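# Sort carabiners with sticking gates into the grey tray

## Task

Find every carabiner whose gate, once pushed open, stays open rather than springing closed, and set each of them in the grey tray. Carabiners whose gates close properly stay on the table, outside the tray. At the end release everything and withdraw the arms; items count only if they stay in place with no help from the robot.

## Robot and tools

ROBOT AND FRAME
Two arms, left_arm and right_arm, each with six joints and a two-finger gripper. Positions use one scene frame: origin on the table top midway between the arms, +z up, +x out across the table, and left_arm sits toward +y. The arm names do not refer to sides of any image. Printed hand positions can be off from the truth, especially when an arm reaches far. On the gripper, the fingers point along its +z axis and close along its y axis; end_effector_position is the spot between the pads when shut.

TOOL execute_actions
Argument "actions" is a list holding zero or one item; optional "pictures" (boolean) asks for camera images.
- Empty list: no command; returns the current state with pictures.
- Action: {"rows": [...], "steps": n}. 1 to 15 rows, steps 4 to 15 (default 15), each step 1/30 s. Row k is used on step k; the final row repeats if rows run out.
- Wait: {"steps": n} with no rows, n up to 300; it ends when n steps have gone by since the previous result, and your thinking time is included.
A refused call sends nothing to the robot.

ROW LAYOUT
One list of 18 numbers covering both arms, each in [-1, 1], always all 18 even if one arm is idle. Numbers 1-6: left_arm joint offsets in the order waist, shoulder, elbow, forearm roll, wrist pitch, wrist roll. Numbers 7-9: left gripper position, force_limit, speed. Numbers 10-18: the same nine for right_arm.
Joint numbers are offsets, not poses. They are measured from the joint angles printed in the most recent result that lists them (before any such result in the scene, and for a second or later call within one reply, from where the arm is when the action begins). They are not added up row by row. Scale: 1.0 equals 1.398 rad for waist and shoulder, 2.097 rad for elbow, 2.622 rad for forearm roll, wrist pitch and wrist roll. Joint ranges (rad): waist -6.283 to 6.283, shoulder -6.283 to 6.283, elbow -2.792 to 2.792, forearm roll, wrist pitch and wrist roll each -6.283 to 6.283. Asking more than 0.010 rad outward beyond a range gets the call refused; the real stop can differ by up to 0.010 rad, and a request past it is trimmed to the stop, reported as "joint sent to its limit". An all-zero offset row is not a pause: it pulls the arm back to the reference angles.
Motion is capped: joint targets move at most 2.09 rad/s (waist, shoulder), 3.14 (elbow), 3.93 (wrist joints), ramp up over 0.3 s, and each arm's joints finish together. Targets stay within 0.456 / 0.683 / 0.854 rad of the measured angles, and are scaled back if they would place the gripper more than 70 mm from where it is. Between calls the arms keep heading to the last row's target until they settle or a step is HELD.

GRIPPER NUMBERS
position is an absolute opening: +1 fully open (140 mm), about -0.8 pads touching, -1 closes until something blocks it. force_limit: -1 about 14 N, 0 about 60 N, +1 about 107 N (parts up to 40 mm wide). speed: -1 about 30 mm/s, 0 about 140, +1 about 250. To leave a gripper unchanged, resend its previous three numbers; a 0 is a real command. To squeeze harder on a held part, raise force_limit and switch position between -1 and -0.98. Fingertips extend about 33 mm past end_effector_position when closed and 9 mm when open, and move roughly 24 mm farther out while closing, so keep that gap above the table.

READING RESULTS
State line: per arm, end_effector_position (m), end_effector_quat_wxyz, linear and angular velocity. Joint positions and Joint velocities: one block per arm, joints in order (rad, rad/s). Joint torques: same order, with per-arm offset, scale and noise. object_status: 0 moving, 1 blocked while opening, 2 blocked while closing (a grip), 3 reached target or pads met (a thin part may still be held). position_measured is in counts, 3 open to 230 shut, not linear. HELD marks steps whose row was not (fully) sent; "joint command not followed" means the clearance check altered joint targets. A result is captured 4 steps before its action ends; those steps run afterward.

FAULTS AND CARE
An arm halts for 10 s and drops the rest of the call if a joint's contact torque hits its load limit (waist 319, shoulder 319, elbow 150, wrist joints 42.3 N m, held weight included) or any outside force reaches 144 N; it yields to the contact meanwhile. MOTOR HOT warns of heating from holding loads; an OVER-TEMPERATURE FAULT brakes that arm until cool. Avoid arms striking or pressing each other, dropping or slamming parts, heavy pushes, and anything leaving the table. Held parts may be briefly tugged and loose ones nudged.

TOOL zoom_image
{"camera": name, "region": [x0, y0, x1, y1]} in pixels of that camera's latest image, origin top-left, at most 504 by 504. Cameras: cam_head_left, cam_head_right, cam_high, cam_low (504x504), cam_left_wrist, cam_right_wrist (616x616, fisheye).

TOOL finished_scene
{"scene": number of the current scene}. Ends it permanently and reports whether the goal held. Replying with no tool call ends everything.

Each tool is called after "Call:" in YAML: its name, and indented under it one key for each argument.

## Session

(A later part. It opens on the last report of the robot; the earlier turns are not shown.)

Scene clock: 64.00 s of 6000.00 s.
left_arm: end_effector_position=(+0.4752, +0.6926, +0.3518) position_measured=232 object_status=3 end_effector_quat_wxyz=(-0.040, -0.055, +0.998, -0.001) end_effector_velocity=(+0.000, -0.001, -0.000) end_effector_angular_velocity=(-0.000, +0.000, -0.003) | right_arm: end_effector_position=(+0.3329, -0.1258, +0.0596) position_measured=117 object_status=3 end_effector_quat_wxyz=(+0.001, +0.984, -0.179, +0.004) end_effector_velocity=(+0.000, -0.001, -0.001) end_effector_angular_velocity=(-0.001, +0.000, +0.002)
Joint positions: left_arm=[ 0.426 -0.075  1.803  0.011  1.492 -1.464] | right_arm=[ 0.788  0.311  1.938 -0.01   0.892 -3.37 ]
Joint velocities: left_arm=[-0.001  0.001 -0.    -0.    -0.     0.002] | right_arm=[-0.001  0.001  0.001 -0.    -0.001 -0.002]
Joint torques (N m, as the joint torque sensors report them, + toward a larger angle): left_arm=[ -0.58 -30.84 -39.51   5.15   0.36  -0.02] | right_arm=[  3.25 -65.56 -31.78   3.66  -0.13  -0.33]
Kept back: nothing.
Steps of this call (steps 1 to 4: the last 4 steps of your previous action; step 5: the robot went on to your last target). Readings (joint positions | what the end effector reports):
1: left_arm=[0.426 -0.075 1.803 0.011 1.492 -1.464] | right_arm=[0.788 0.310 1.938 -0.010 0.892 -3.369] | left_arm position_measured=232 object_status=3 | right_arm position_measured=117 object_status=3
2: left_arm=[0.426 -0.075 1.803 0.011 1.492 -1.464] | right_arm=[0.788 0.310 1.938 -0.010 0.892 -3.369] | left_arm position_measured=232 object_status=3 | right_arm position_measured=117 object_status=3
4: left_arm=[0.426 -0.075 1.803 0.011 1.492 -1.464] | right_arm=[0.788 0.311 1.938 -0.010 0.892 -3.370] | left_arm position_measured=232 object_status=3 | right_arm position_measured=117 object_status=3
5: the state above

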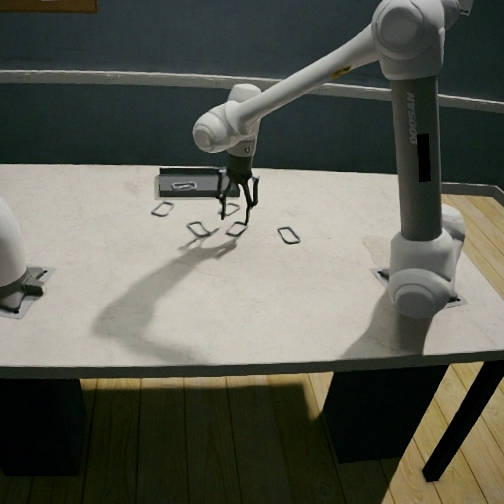

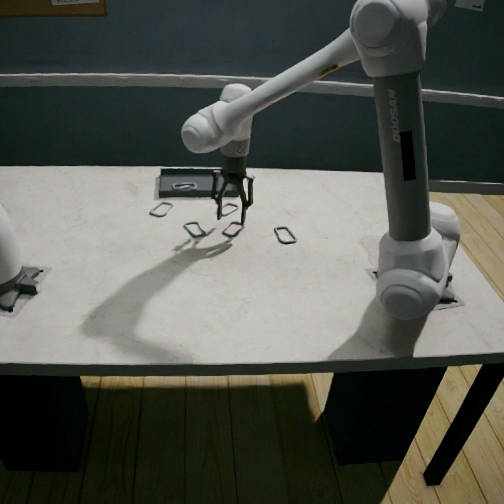

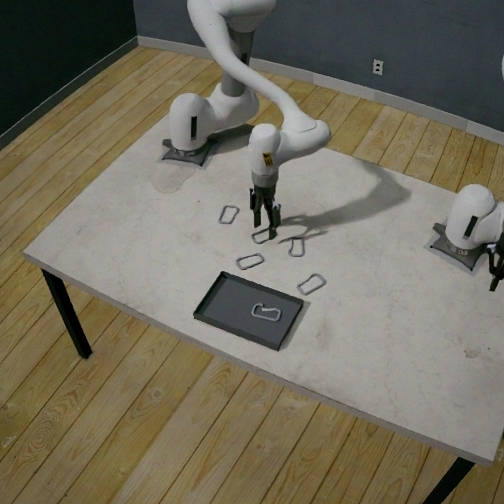

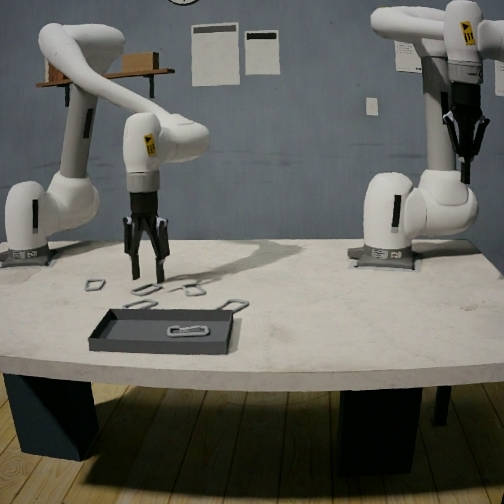

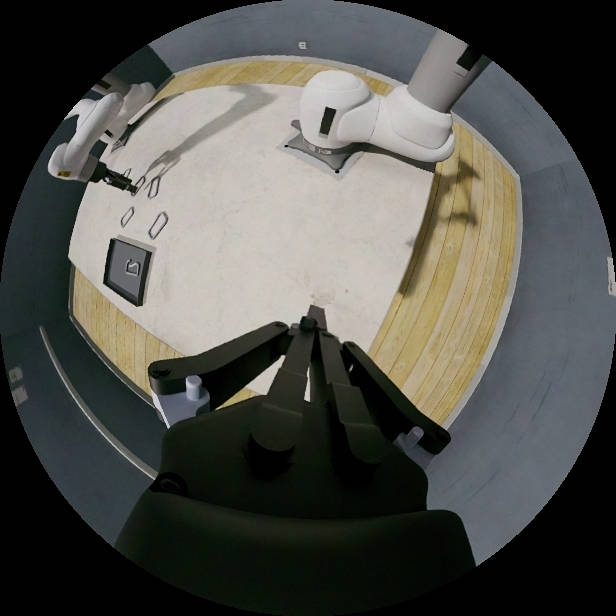

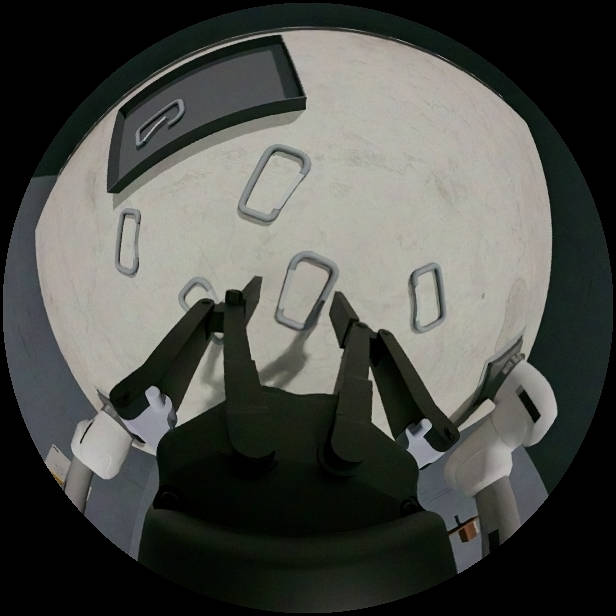

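Call:
execute_actions:
  actions:
    - {"rows":[[0,0,0,0,0,0,-1,-0.5,0,-0.003,0.0079,0.0036,0,-0.007,0.09,0.1,0,0]],"steps":15}

Call:
execute_actions:
  actions:
    - {"steps":5}
  pictures: true

Call:
zoom_image:
  camera: "cam_right_wrist"
  region: [220,210,400,390]

Scene clock: 64.57 s of 6000.00 s.
left_arm: end_effector_position=(+0.4752, +0.6926, +0.3518) position_measured=232 object_status=3 end_effector_quat_wxyz=(-0.040, -0.055, +0.998, -0.001) end_effector_velocity=(-0.000, +0.001, -0.000) end_effector_angular_velocity=(-0.001, +0.000, +0.003) | right_arm: end_effector_position=(+0.3351, -0.1273, +0.0496) position_measured=117 object_status=3 end_effector_quat_wxyz=(+0.001, +0.956, -0.294, +0.004) end_effector_velocity=(+0.001, +0.000, -0.002) end_effector_angular_velocity=(+0.000, -0.000, -0.043)
Joint positions: left_arm=[ 0.426 -0.075  1.803  0.011  1.492 -1.464] | right_arm=[ 0.783  0.322  1.946 -0.01   0.874 -3.137]
Joint velocities: left_arm=[ 0.002  0.001 -0.    -0.001  0.    -0.001] | right_arm=[-0.001  0.003  0.001 -0.    -0.003  0.043]
Joint torques (N m, as the joint torque sensors report them, + toward a larger angle): left_arm=[ -0.12 -31.28 -38.81   5.18   0.35   0.11] | right_arm=[  3.2  -63.97 -30.54   3.53  -0.05  -0.19]
Steps of this call (steps 1 to 6: the robot went on to your last target; steps 7 to 17: the first 11 steps of this action). Readings (joint positions | what the end effector reports):
7: left_arm=[0.426 -0.075 1.803 0.011 1.492 -1.464] | right_arm=[0.788 0.311 1.938 -0.010 0.892 -3.370] | left_arm position_measured=232 object_status=3 | right_arm position_measured=117 object_status=3
8: left_arm=[0.426 -0.075 1.803 0.011 1.492 -1.464] | right_arm=[0.787 0.311 1.939 -0.010 0.891 -3.363] | left_arm position_measured=232 object_status=3 | right_arm position_measured=117 object_status=3
10: left_arm=[0.426 -0.075 1.803 0.011 1.492 -1.464] | right_arm=[0.786 0.314 1.940 -0.010 0.887 -3.307] | left_arm position_measured=232 object_status=3 | right_arm position_measured=117 object_status=3
14: left_arm=[0.426 -0.075 1.803 0.011 1.492 -1.464] | right_arm=[0.784 0.321 1.945 -0.010 0.876 -3.157] | left_arm position_measured=232 object_status=3 | right_arm position_measured=117 object_status=3
17: the state above

Scene clock: 64.73 s of 6000.00 s.
left_arm: end_effector_position=(+0.4752, +0.6926, +0.3518) position_measured=232 object_status=3 end_effector_quat_wxyz=(-0.040, -0.055, +0.998, -0.001) end_effector_velocity=(-0.000, +0.001, -0.000) end_effector_angular_velocity=(+0.000, +0.000, +0.001) | right_arm: end_effector_position=(+0.3351, -0.1273, +0.0494) position_measured=117 object_status=3 end_effector_quat_wxyz=(+0.001, +0.955, -0.295, +0.004) end_effector_velocity=(+0.000, +0.000, +0.000) end_effector_angular_velocity=(+0.001, -0.000, -0.004)
Joint positions: left_arm=[ 0.426 -0.075  1.803  0.011  1.492 -1.464] | right_arm=[ 0.783  0.322  1.946 -0.01   0.874 -3.134]
Joint velocities: left_arm=[ 0.001  0.    -0.     0.    -0.    -0.   ] | right_arm=[-0.    -0.    -0.     0.    -0.     0.004]
Joint torques (N m, as the joint torque sensors report them, + toward a larger angle): left_arm=[  0.01 -30.72 -39.16   5.3    0.4    0.06] | right_arm=[  3.56 -65.74 -30.19   3.46  -0.27  -0.15]
Kept back: nothing.
Steps of this call (steps 1 to 4: the last 4 steps of your previous action; step 5: the robot went on to your last target). Readings (joint positions | what the end effector reports):
1: left_arm=[0.426 -0.075 1.803 0.011 1.492 -1.464] | right_arm=[0.783 0.322 1.946 -0.010 0.874 -3.135] | left_arm position_measured=232 object_status=3 | right_arm position_measured=117 object_status=3
2: left_arm=[0.426 -0.075 1.803 0.011 1.492 -1.464] | right_arm=[0.783 0.322 1.946 -0.010 0.874 -3.135] | left_arm position_measured=232 object_status=3 | right_arm position_measured=117 object_status=3
4: left_arm=[0.426 -0.075 1.803 0.011 1.492 -1.464] | right_arm=[0.783 0.322 1.946 -0.010 0.874 -3.134] | left_arm position_measured=232 object_status=3 | right_arm position_measured=117 object_status=3
5: the state above

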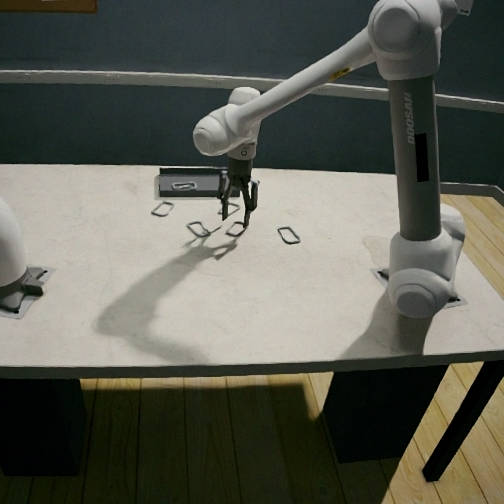

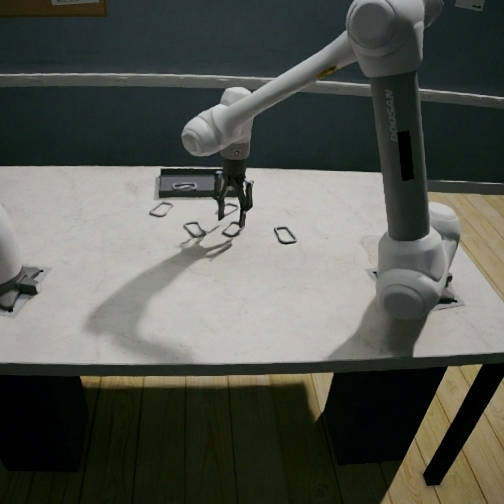

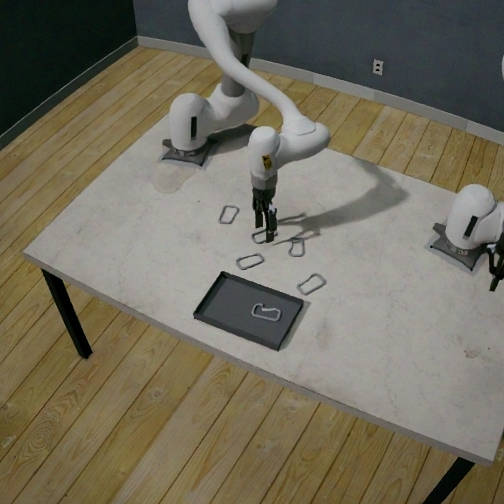

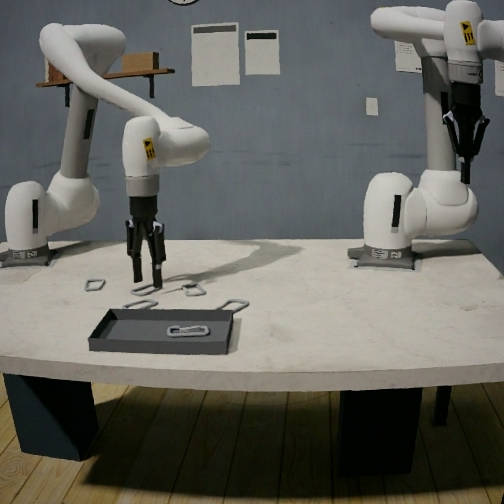

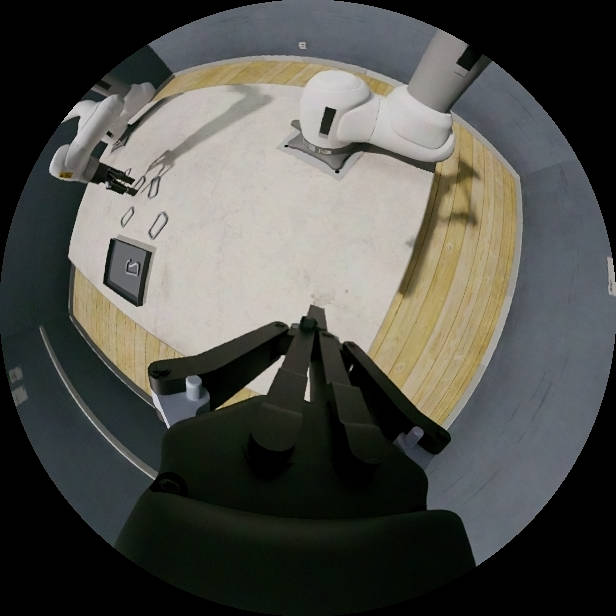

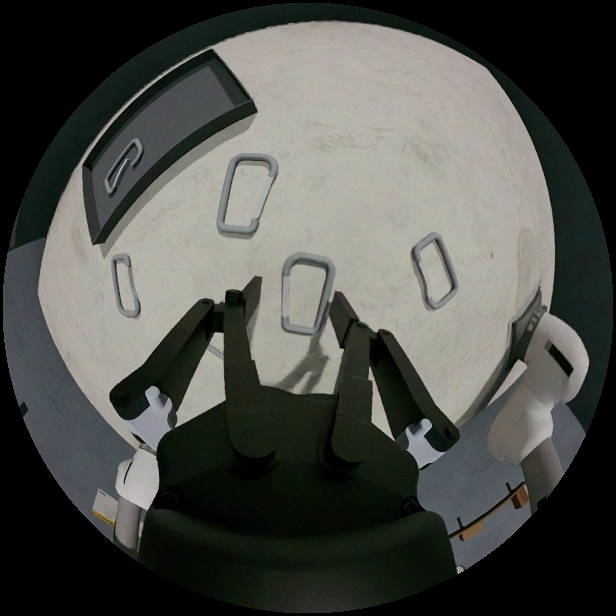

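Region (220, 210, 400, 390) of cam_right_wrist's 616x616 image, scaled by 2.800, with more detail than that image has.

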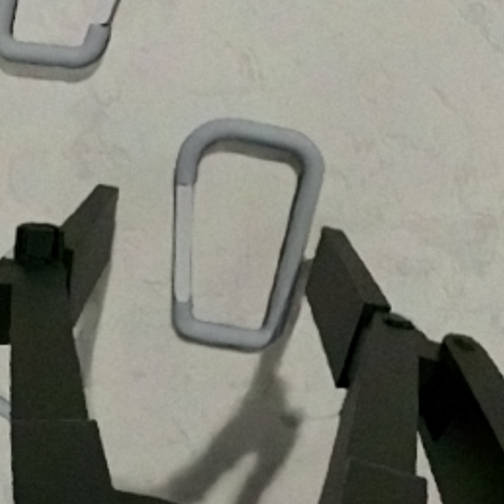

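Call:
execute_actions:
  actions:
    - {"rows":[[0,0,0,0,0,0,-1,-0.5,0,0.0054,0.004,0.0111,0,-0.011,0.0029,0.1,0,0]],"steps":15}

Call:
execute_actions:
  actions:
    - {"steps":3}
  pictures: true

Call:
zoom_image:
  camera: "cam_right_wrist"
  region: [220,210,400,390]

Scene clock: 65.47 s of 6000.00 s.
left_arm: end_effector_position=(+0.4752, +0.6926, +0.3518) position_measured=232 object_status=3 end_effector_quat_wxyz=(-0.040, -0.055, +0.998, -0.001) end_effector_velocity=(+0.000, -0.001, -0.000) end_effector_angular_velocity=(-0.001, +0.000, +0.001) | right_arm: end_effector_position=(+0.3271, -0.1309, +0.0363) position_measured=117 object_status=3 end_effector_quat_wxyz=(+0.001, +0.955, -0.295, +0.004) end_effector_velocity=(-0.002, -0.000, -0.002) end_effector_angular_velocity=(-0.000, -0.000, -0.000)
Joint positions: left_arm=[ 0.426 -0.075  1.803  0.011  1.492 -1.464] | right_arm=[ 0.791  0.327  1.969 -0.01   0.845 -3.126]
Joint velocities: left_arm=[-0.001  0.001 -0.    -0.001 -0.    -0.002] | right_arm=[ 0.002  0.001  0.004 -0.001 -0.005  0.003]
Joint torques (N m, as the joint torque sensors report them, + toward a larger angle): left_arm=[ -0.22 -31.71 -39.09   5.25   0.41   0.05] | right_arm=[ -0.48 -68.24 -30.86   3.52  -0.4   -0.34]
Steps of this call (steps 1 to 11: the robot went on to your last target; steps 12 to 22: the first 11 steps of this action). Readings (joint positions | what the end effector reports):
12: left_arm=[0.426 -0.075 1.803 0.011 1.492 -1.464] | right_arm=[0.783 0.322 1.946 -0.010 0.874 -3.134] | left_arm position_measured=232 object_status=3 | right_arm position_measured=117 object_status=3
13: left_arm=[0.426 -0.075 1.803 0.011 1.492 -1.464] | right_arm=[0.784 0.323 1.950 -0.010 0.868 -3.132] | left_arm position_measured=232 object_status=3 | right_arm position_measured=117 object_status=3
15: left_arm=[0.426 -0.075 1.803 0.011 1.492 -1.464] | right_arm=[0.788 0.326 1.962 -0.010 0.854 -3.129] | left_arm position_measured=232 object_status=3 | right_arm position_measured=117 object_status=3
19: left_arm=[0.426 -0.075 1.803 0.011 1.492 -1.464] | right_arm=[0.790 0.327 1.968 -0.010 0.846 -3.127] | left_arm position_measured=232 object_status=3 | right_arm position_measured=117 object_status=3
22: the state above

Scene clock: 65.60 s of 6000.00 s.
left_arm: end_effector_position=(+0.4752, +0.6926, +0.3518) position_measured=232 object_status=3 end_effector_quat_wxyz=(-0.040, -0.055, +0.998, -0.001) end_effector_velocity=(+0.000, -0.000, -0.001) end_effector_angular_velocity=(-0.001, +0.001, +0.001) | right_arm: end_effector_position=(+0.3270, -0.1309, +0.0361) position_measured=117 object_status=3 end_effector_quat_wxyz=(+0.001, +0.955, -0.295, +0.004) end_effector_velocity=(-0.000, +0.000, +0.001) end_effector_angular_velocity=(+0.001, -0.001, +0.001)
Joint positions: left_arm=[ 0.426 -0.075  1.803  0.011  1.492 -1.464] | right_arm=[ 0.791  0.327  1.969 -0.01   0.845 -3.126]
Joint velocities: left_arm=[ 0.     0.001  0.    -0.001 -0.    -0.   ] | right_arm=[ 0.001 -0.002  0.    -0.    -0.     0.   ]
Joint torques (N m, as the joint torque sensors report them, + toward a larger angle): left_arm=[ -0.21 -30.24 -38.91   5.25   0.37  -0.02] | right_arm=[  2.39 -64.67 -28.58   3.46   0.09  -0.39]
Kept back: nothing.
Steps of this call (steps 1 to 4: the last 4 steps of your previous action). Readings (joint positions | what the end effector reports):
1: left_arm=[0.426 -0.075 1.803 0.011 1.492 -1.464] | right_arm=[0.791 0.327 1.969 -0.010 0.845 -3.126] | left_arm position_measured=232 object_status=3 | right_arm position_measured=117 object_status=3
2: left_arm=[0.426 -0.075 1.803 0.011 1.492 -1.464] | right_arm=[0.791 0.327 1.969 -0.010 0.845 -3.126] | left_arm position_measured=232 object_status=3 | right_arm position_measured=117 object_status=3
4: the state above

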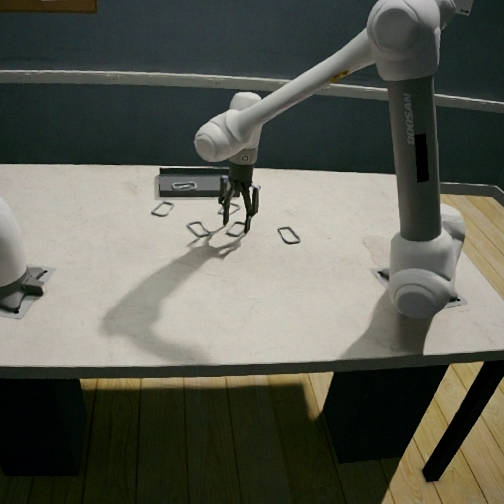

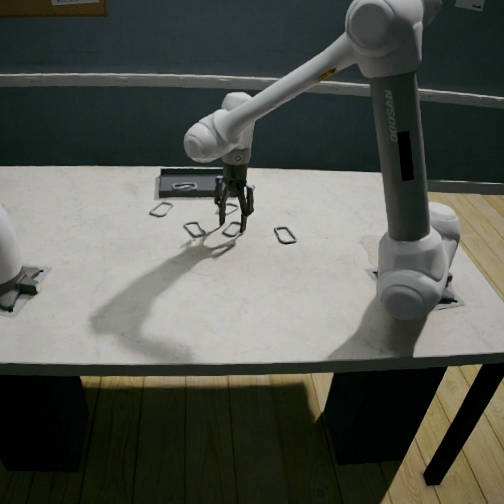

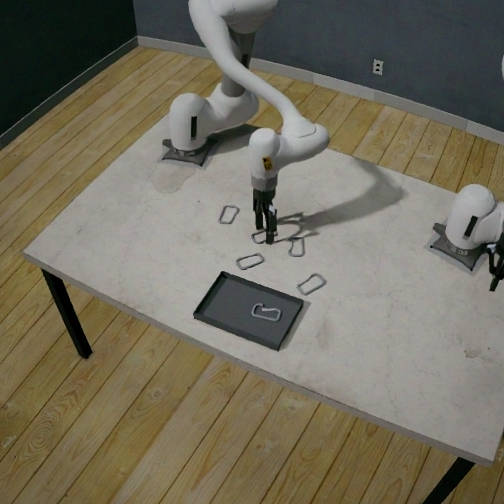

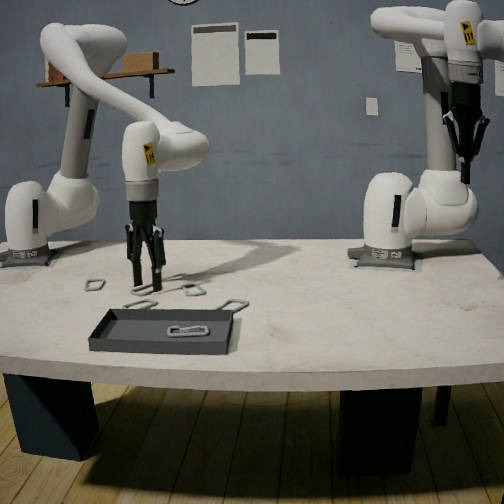

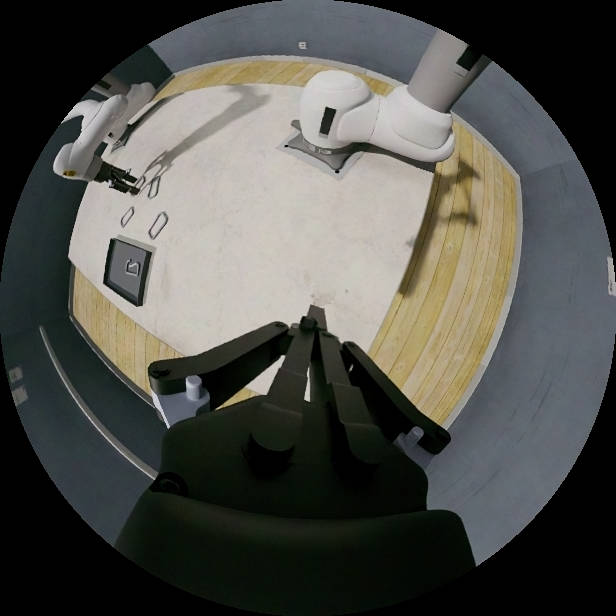

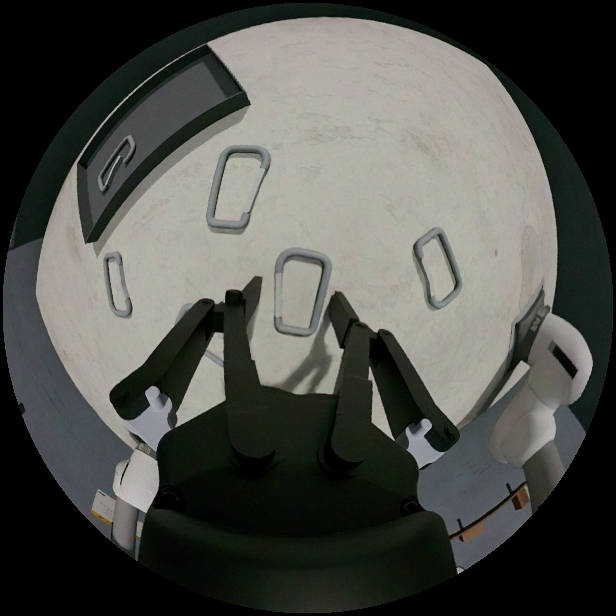

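Region (220, 210, 400, 390) of cam_right_wrist's 616x616 image, scaled by 2.800, with more detail than that image has.

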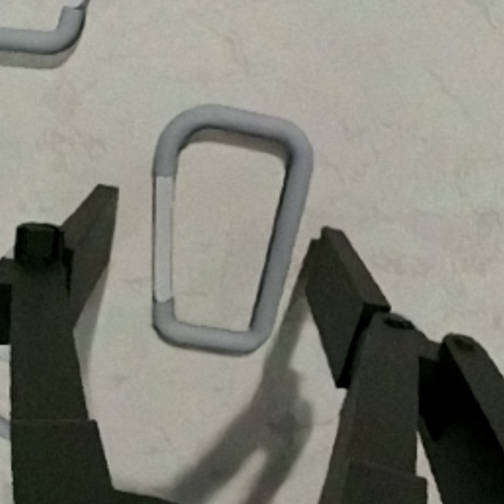

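Good. Close.

Call:
execute_actions:
  actions:
    - {"rows":[[0,0,0,0,0,0,-1,-0.5,0,0,0,0,0,0,0,-0.46,-0.5,0]],"steps":15}

Call:
execute_actions:
  actions:
    - {"steps":6}
  pictures: true

Call:
zoom_image:
  camera: "cam_right_wrist"
  region: [220,210,400,390]

Call:
execute_actions:
  actions:
    - {"rows":[[0,0,0,0,0,0,-1,-0.5,0,0,-0.0007,-0.0004,0,0.0007,0,0.1,0,0]],"steps":15}

Call:
execute_actions:
  actions:
    - {"steps":6}
  pictures: true

Call:
zoom_image:
  camera: "cam_right_wrist"
  region: [220,210,400,390]

Scene clock: 66.23 s of 6000.00 s.
left_arm: end_effector_position=(+0.4752, +0.6926, +0.3518) position_measured=232 object_status=3 end_effector_quat_wxyz=(-0.040, -0.055, +0.998, -0.001) end_effector_velocity=(+0.000, -0.000, -0.000) end_effector_angular_velocity=(+0.001, +0.000, -0.001) | right_arm: end_effector_position=(+0.3270, -0.1308, +0.0362) position_measured=168 object_status=0 end_effector_quat_wxyz=(+0.001, +0.955, -0.295, +0.004) end_effector_velocity=(-0.000, -0.000, +0.001) end_effector_angular_velocity=(+0.001, -0.001, +0.001)
Joint positions: left_arm=[ 0.426 -0.075  1.803  0.011  1.492 -1.464] | right_arm=[ 0.791  0.327  1.969 -0.01   0.845 -3.126]
Joint velocities: left_arm=[-0.002  0.     0.     0.001 -0.    -0.   ] | right_arm=[ 0.    -0.001  0.    -0.     0.    -0.   ]
Joint torques (N m, as the joint torque sensors report them, + toward a larger angle): left_arm=[ -0.54 -30.96 -38.76   5.19   0.44   0.02] | right_arm=[  3.9  -25.99 -13.37   3.41  -5.99  -0.33]
Steps of this call (steps 1 to 8: the robot went on to your last target; steps 9 to 19: the first 11 steps of this action). Readings (joint positions | what the end effector reports):
9: left_arm=[0.426 -0.075 1.803 0.011 1.492 -1.464] | right_arm=[0.791 0.327 1.969 -0.010 0.845 -3.126] | left_arm position_measured=232 object_status=3 | right_arm position_measured=117 object_status=0
10: left_arm=[0.426 -0.075 1.803 0.011 1.492 -1.464] | right_arm=[0.791 0.327 1.969 -0.010 0.845 -3.126] | left_arm position_measured=232 object_status=3 | right_arm position_measured=119 object_status=0
12: left_arm=[0.426 -0.075 1.803 0.011 1.492 -1.464] | right_arm=[0.791 0.327 1.969 -0.010 0.845 -3.126] | left_arm position_measured=232 object_status=3 | right_arm position_measured=134 object_status=0
16: left_arm=[0.426 -0.075 1.803 0.011 1.492 -1.464] | right_arm=[0.791 0.327 1.969 -0.010 0.845 -3.126] | left_arm position_measured=232 object_status=3 | right_arm position_measured=165 object_status=0
19: the state above

Scene clock: 66.43 s of 6000.00 s.
left_arm: end_effector_position=(+0.4752, +0.6926, +0.3518) position_measured=232 object_status=3 end_effector_quat_wxyz=(-0.040, -0.055, +0.998, -0.001) end_effector_velocity=(-0.000, -0.001, +0.001) end_effector_angular_velocity=(-0.000, -0.002, -0.003) | right_arm: end_effector_position=(+0.3270, -0.1308, +0.0362) position_measured=168 object_status=2 end_effector_quat_wxyz=(+0.001, +0.955, -0.295, +0.004) end_effector_velocity=(-0.000, +0.000, +0.000) end_effector_angular_velocity=(+0.001, +0.000, -0.001)
Joint positions: left_arm=[ 0.426 -0.075  1.803  0.011  1.492 -1.464] | right_arm=[ 0.791  0.327  1.969 -0.01   0.845 -3.126]
Joint velocities: left_arm=[-0.002 -0.002  0.    -0.    -0.     0.001] | right_arm=[-0.    -0.001 -0.     0.001  0.     0.   ]
Joint torques (N m, as the joint torque sensors report them, + toward a larger angle): left_arm=[ -0.73 -31.27 -38.72   5.12   0.45   0.05] | right_arm=[  3.05 -28.27 -14.11   3.14  -5.97  -0.16]
Kept back: nothing.
Steps of this call (steps 1 to 4: the last 4 steps of your previous action; steps 5 to 6: the robot went on to your last target). Readings (joint positions | what the end effector reports):
1: left_arm=[0.426 -0.075 1.803 0.011 1.492 -1.464] | right_arm=[0.791 0.327 1.969 -0.010 0.845 -3.126] | left_arm position_measured=232 object_status=3 | right_arm position_measured=168 object_status=0
2: left_arm=[0.426 -0.075 1.803 0.011 1.492 -1.464] | right_arm=[0.791 0.327 1.969 -0.010 0.845 -3.126] | left_arm position_measured=232 object_status=3 | right_arm position_measured=168 object_status=0
4: left_arm=[0.426 -0.075 1.803 0.011 1.492 -1.464] | right_arm=[0.791 0.327 1.969 -0.010 0.845 -3.126] | left_arm position_measured=232 object_status=3 | right_arm position_measured=168 object_status=2
6: the state above

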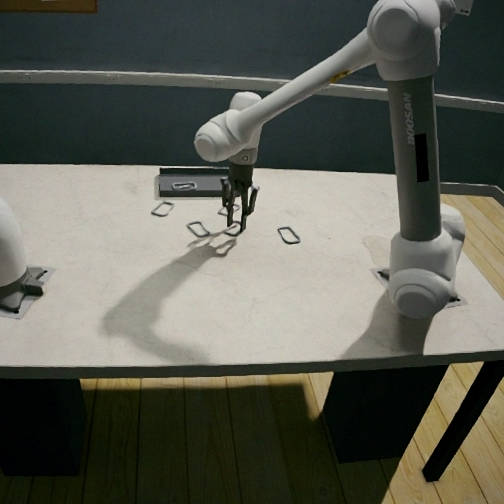

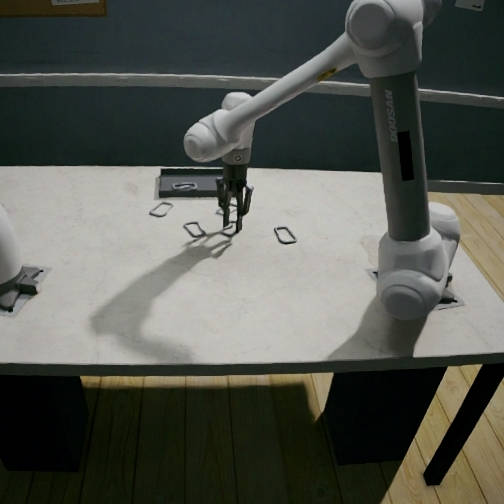

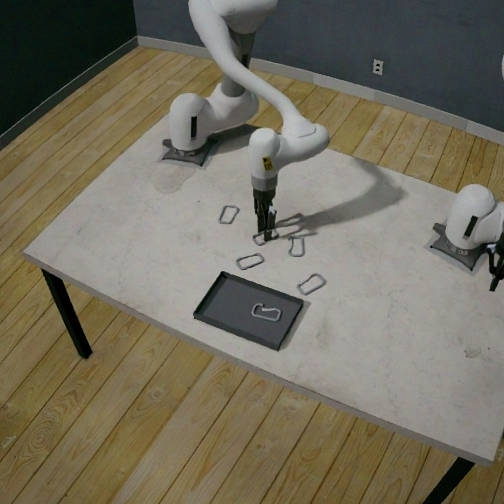

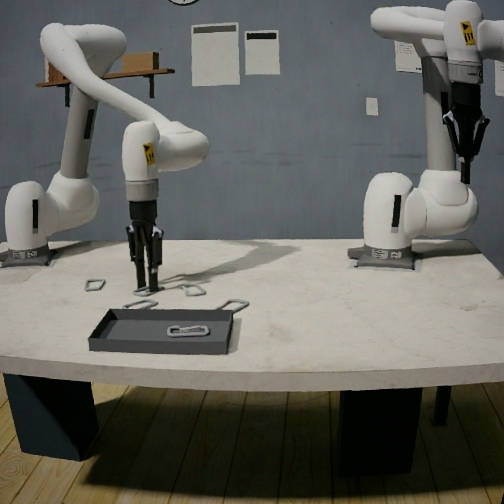

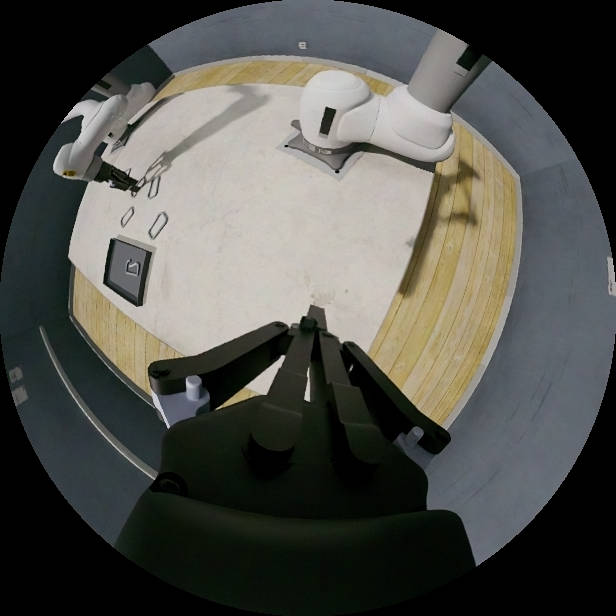

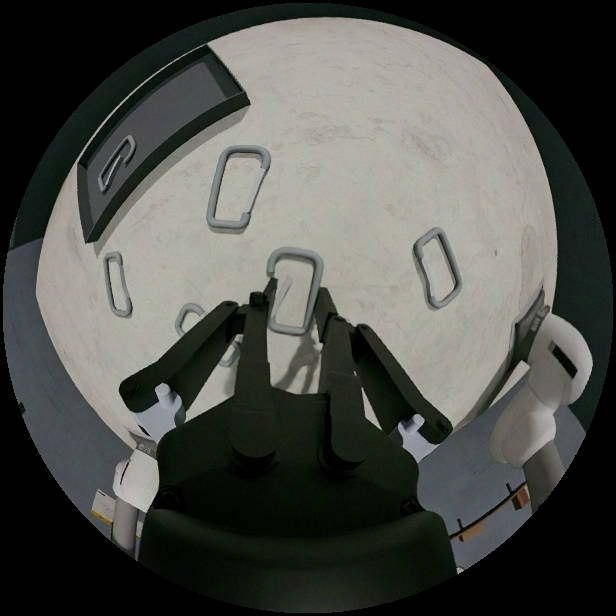

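Region (220, 210, 400, 390) of cam_right_wrist's 616x616 image, scaled by 2.800, with more detail than that image has.

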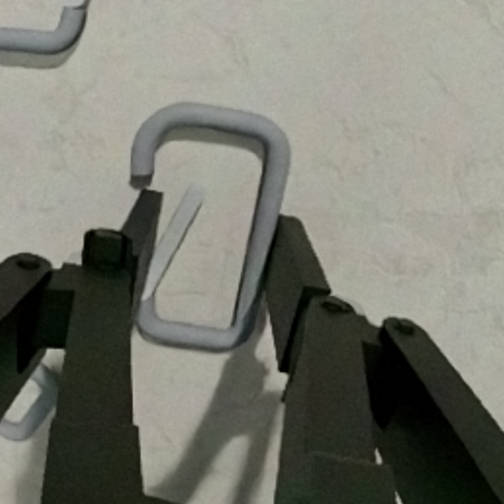

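Scene clock: 66.80 s of 6000.00 s.
left_arm: end_effector_position=(+0.4752, +0.6926, +0.3518) position_measured=232 object_status=3 end_effector_quat_wxyz=(-0.040, -0.055, +0.998, -0.001) end_effector_velocity=(+0.000, -0.000, -0.000) end_effector_angular_velocity=(-0.000, +0.000, -0.001) | right_arm: end_effector_position=(+0.3270, -0.1308, +0.0370) position_measured=117 object_status=0 end_effector_quat_wxyz=(+0.001, +0.955, -0.295, +0.004) end_effector_velocity=(-0.000, +0.000, +0.002) end_effector_angular_velocity=(+0.002, -0.001, +0.000)
Joint positions: left_arm=[ 0.426 -0.075  1.803  0.011  1.492 -1.464] | right_arm=[ 0.791  0.326  1.968 -0.01   0.847 -3.126]
Joint velocities: left_arm=[-0.001  0.    -0.     0.     0.     0.   ] | right_arm=[ 0.    -0.003 -0.     0.     0.    -0.   ]
Joint torques (N m, as the joint torque sensors report them, + toward a larger angle): left_arm=[ -0.22 -31.16 -39.22   5.35   0.34   0.04] | right_arm=[  3.64 -65.79 -29.4    3.51  -0.23  -0.14]
Steps of this call (steps 1 to 11: the first 11 steps of this action). Readings (joint positions | what the end effector reports):
1: left_arm=[0.426 -0.075 1.803 0.011 1.492 -1.464] | right_arm=[0.791 0.327 1.969 -0.010 0.845 -3.126] | left_arm position_measured=232 object_status=3 | right_arm position_measured=168 object_status=0
2: left_arm=[0.426 -0.075 1.803 0.011 1.492 -1.464] | right_arm=[0.791 0.327 1.969 -0.010 0.845 -3.126] | left_arm position_measured=232 object_status=3 | right_arm position_measured=168 object_status=0
4: left_arm=[0.426 -0.075 1.803 0.011 1.492 -1.464] | right_arm=[0.791 0.327 1.969 -0.010 0.846 -3.126] | left_arm position_measured=232 object_status=3 | right_arm position_measured=150 object_status=0
8: left_arm=[0.426 -0.075 1.803 0.011 1.492 -1.464] | right_arm=[0.791 0.327 1.968 -0.010 0.847 -3.126] | left_arm position_measured=232 object_status=3 | right_arm position_measured=120 object_status=0
11: the state above

Scene clock: 67.00 s of 6000.00 s.
left_arm: end_effector_position=(+0.4752, +0.6926, +0.3518) position_measured=232 object_status=3 end_effector_quat_wxyz=(-0.040, -0.055, +0.998, -0.001) end_effector_velocity=(+0.000, -0.000, -0.000) end_effector_angular_velocity=(-0.001, -0.000, +0.001) | right_arm: end_effector_position=(+0.3270, -0.1307, +0.0371) position_measured=117 object_status=3 end_effector_quat_wxyz=(+0.001, +0.955, -0.295, +0.004) end_effector_velocity=(+0.000, -0.000, -0.000) end_effector_angular_velocity=(-0.001, +0.001, +0.001)
Joint positions: left_arm=[ 0.426 -0.075  1.803  0.011  1.492 -1.464] | right_arm=[ 0.791  0.326  1.968 -0.01   0.847 -3.126]
Joint velocities: left_arm=[ 0.     0.    -0.    -0.001  0.    -0.   ] | right_arm=[-0.     0.001  0.     0.     0.    -0.001]
Joint torques (N m, as the joint torque sensors report them, + toward a larger angle): left_arm=[  0.53 -30.63 -39.09   5.24   0.39   0.03] | right_arm=[  2.79 -64.61 -29.65   3.45  -0.25  -0.03]
Kept back: nothing.
Steps of this call (steps 1 to 4: the last 4 steps of your previous action; steps 5 to 6: the robot went on to your last target). Readings (joint positions | what the end effector reports):
1: left_arm=[0.426 -0.075 1.803 0.011 1.492 -1.464] | right_arm=[0.791 0.326 1.968 -0.010 0.847 -3.126] | left_arm position_measured=232 object_status=3 | right_arm position_measured=117 object_status=0
2: left_arm=[0.426 -0.075 1.803 0.011 1.492 -1.464] | right_arm=[0.791 0.326 1.968 -0.010 0.847 -3.126] | left_arm position_measured=232 object_status=3 | right_arm position_measured=117 object_status=0
4: left_arm=[0.426 -0.075 1.803 0.011 1.492 -1.464] | right_arm=[0.791 0.326 1.968 -0.010 0.847 -3.126] | left_arm position_measured=232 object_status=3 | right_arm position_measured=117 object_status=3
6: the state above

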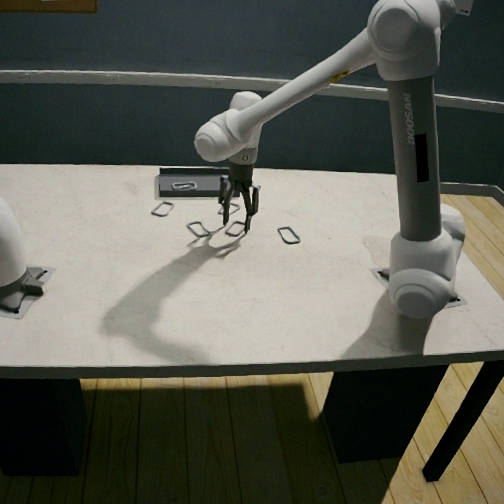

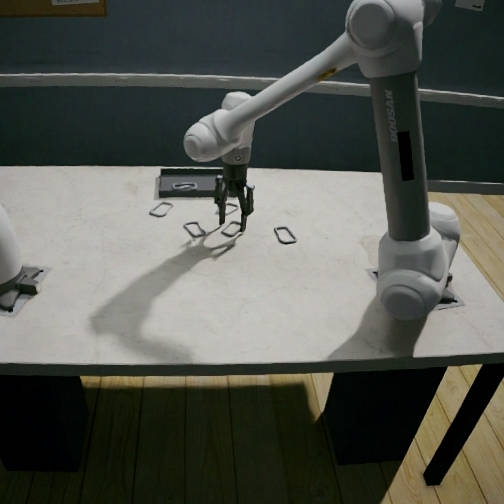

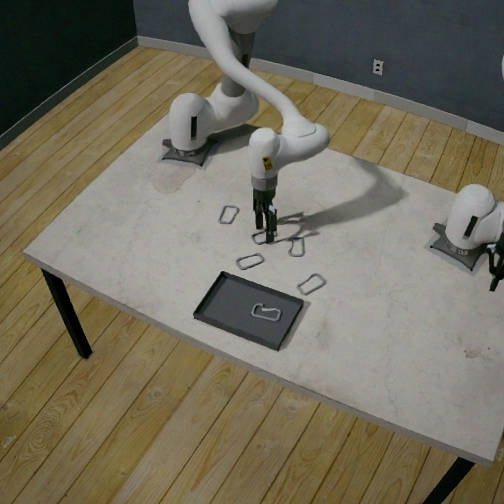

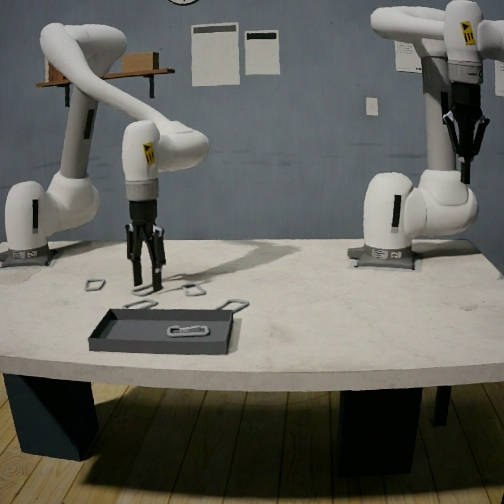

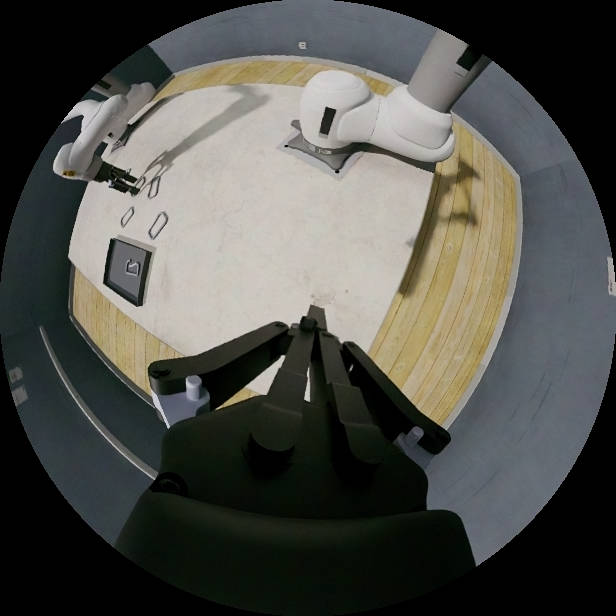

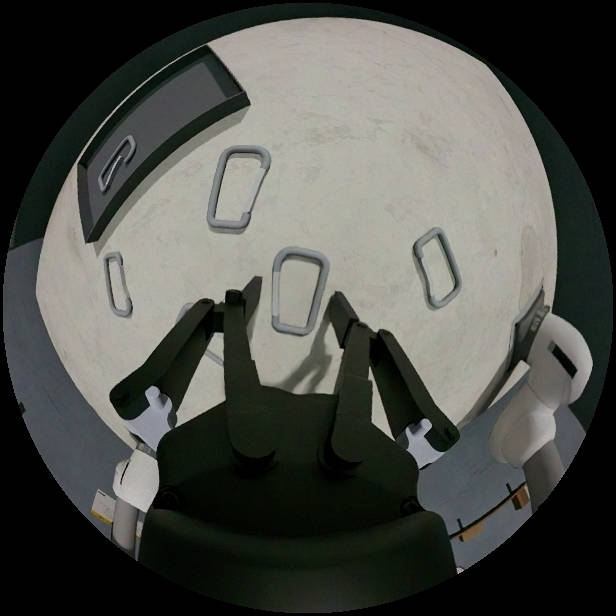

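Region (220, 210, 400, 390) of cam_right_wrist's 616x616 image, scaled by 2.800, with more detail than that image has.

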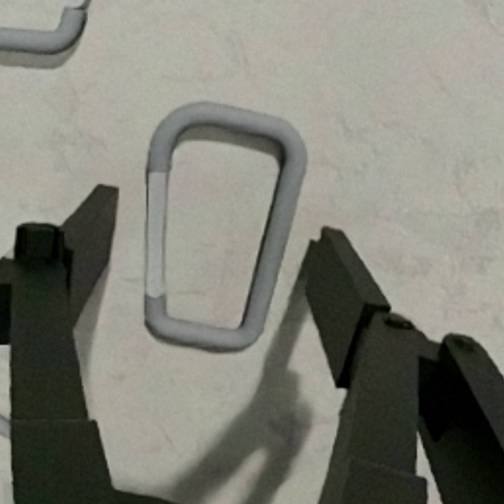

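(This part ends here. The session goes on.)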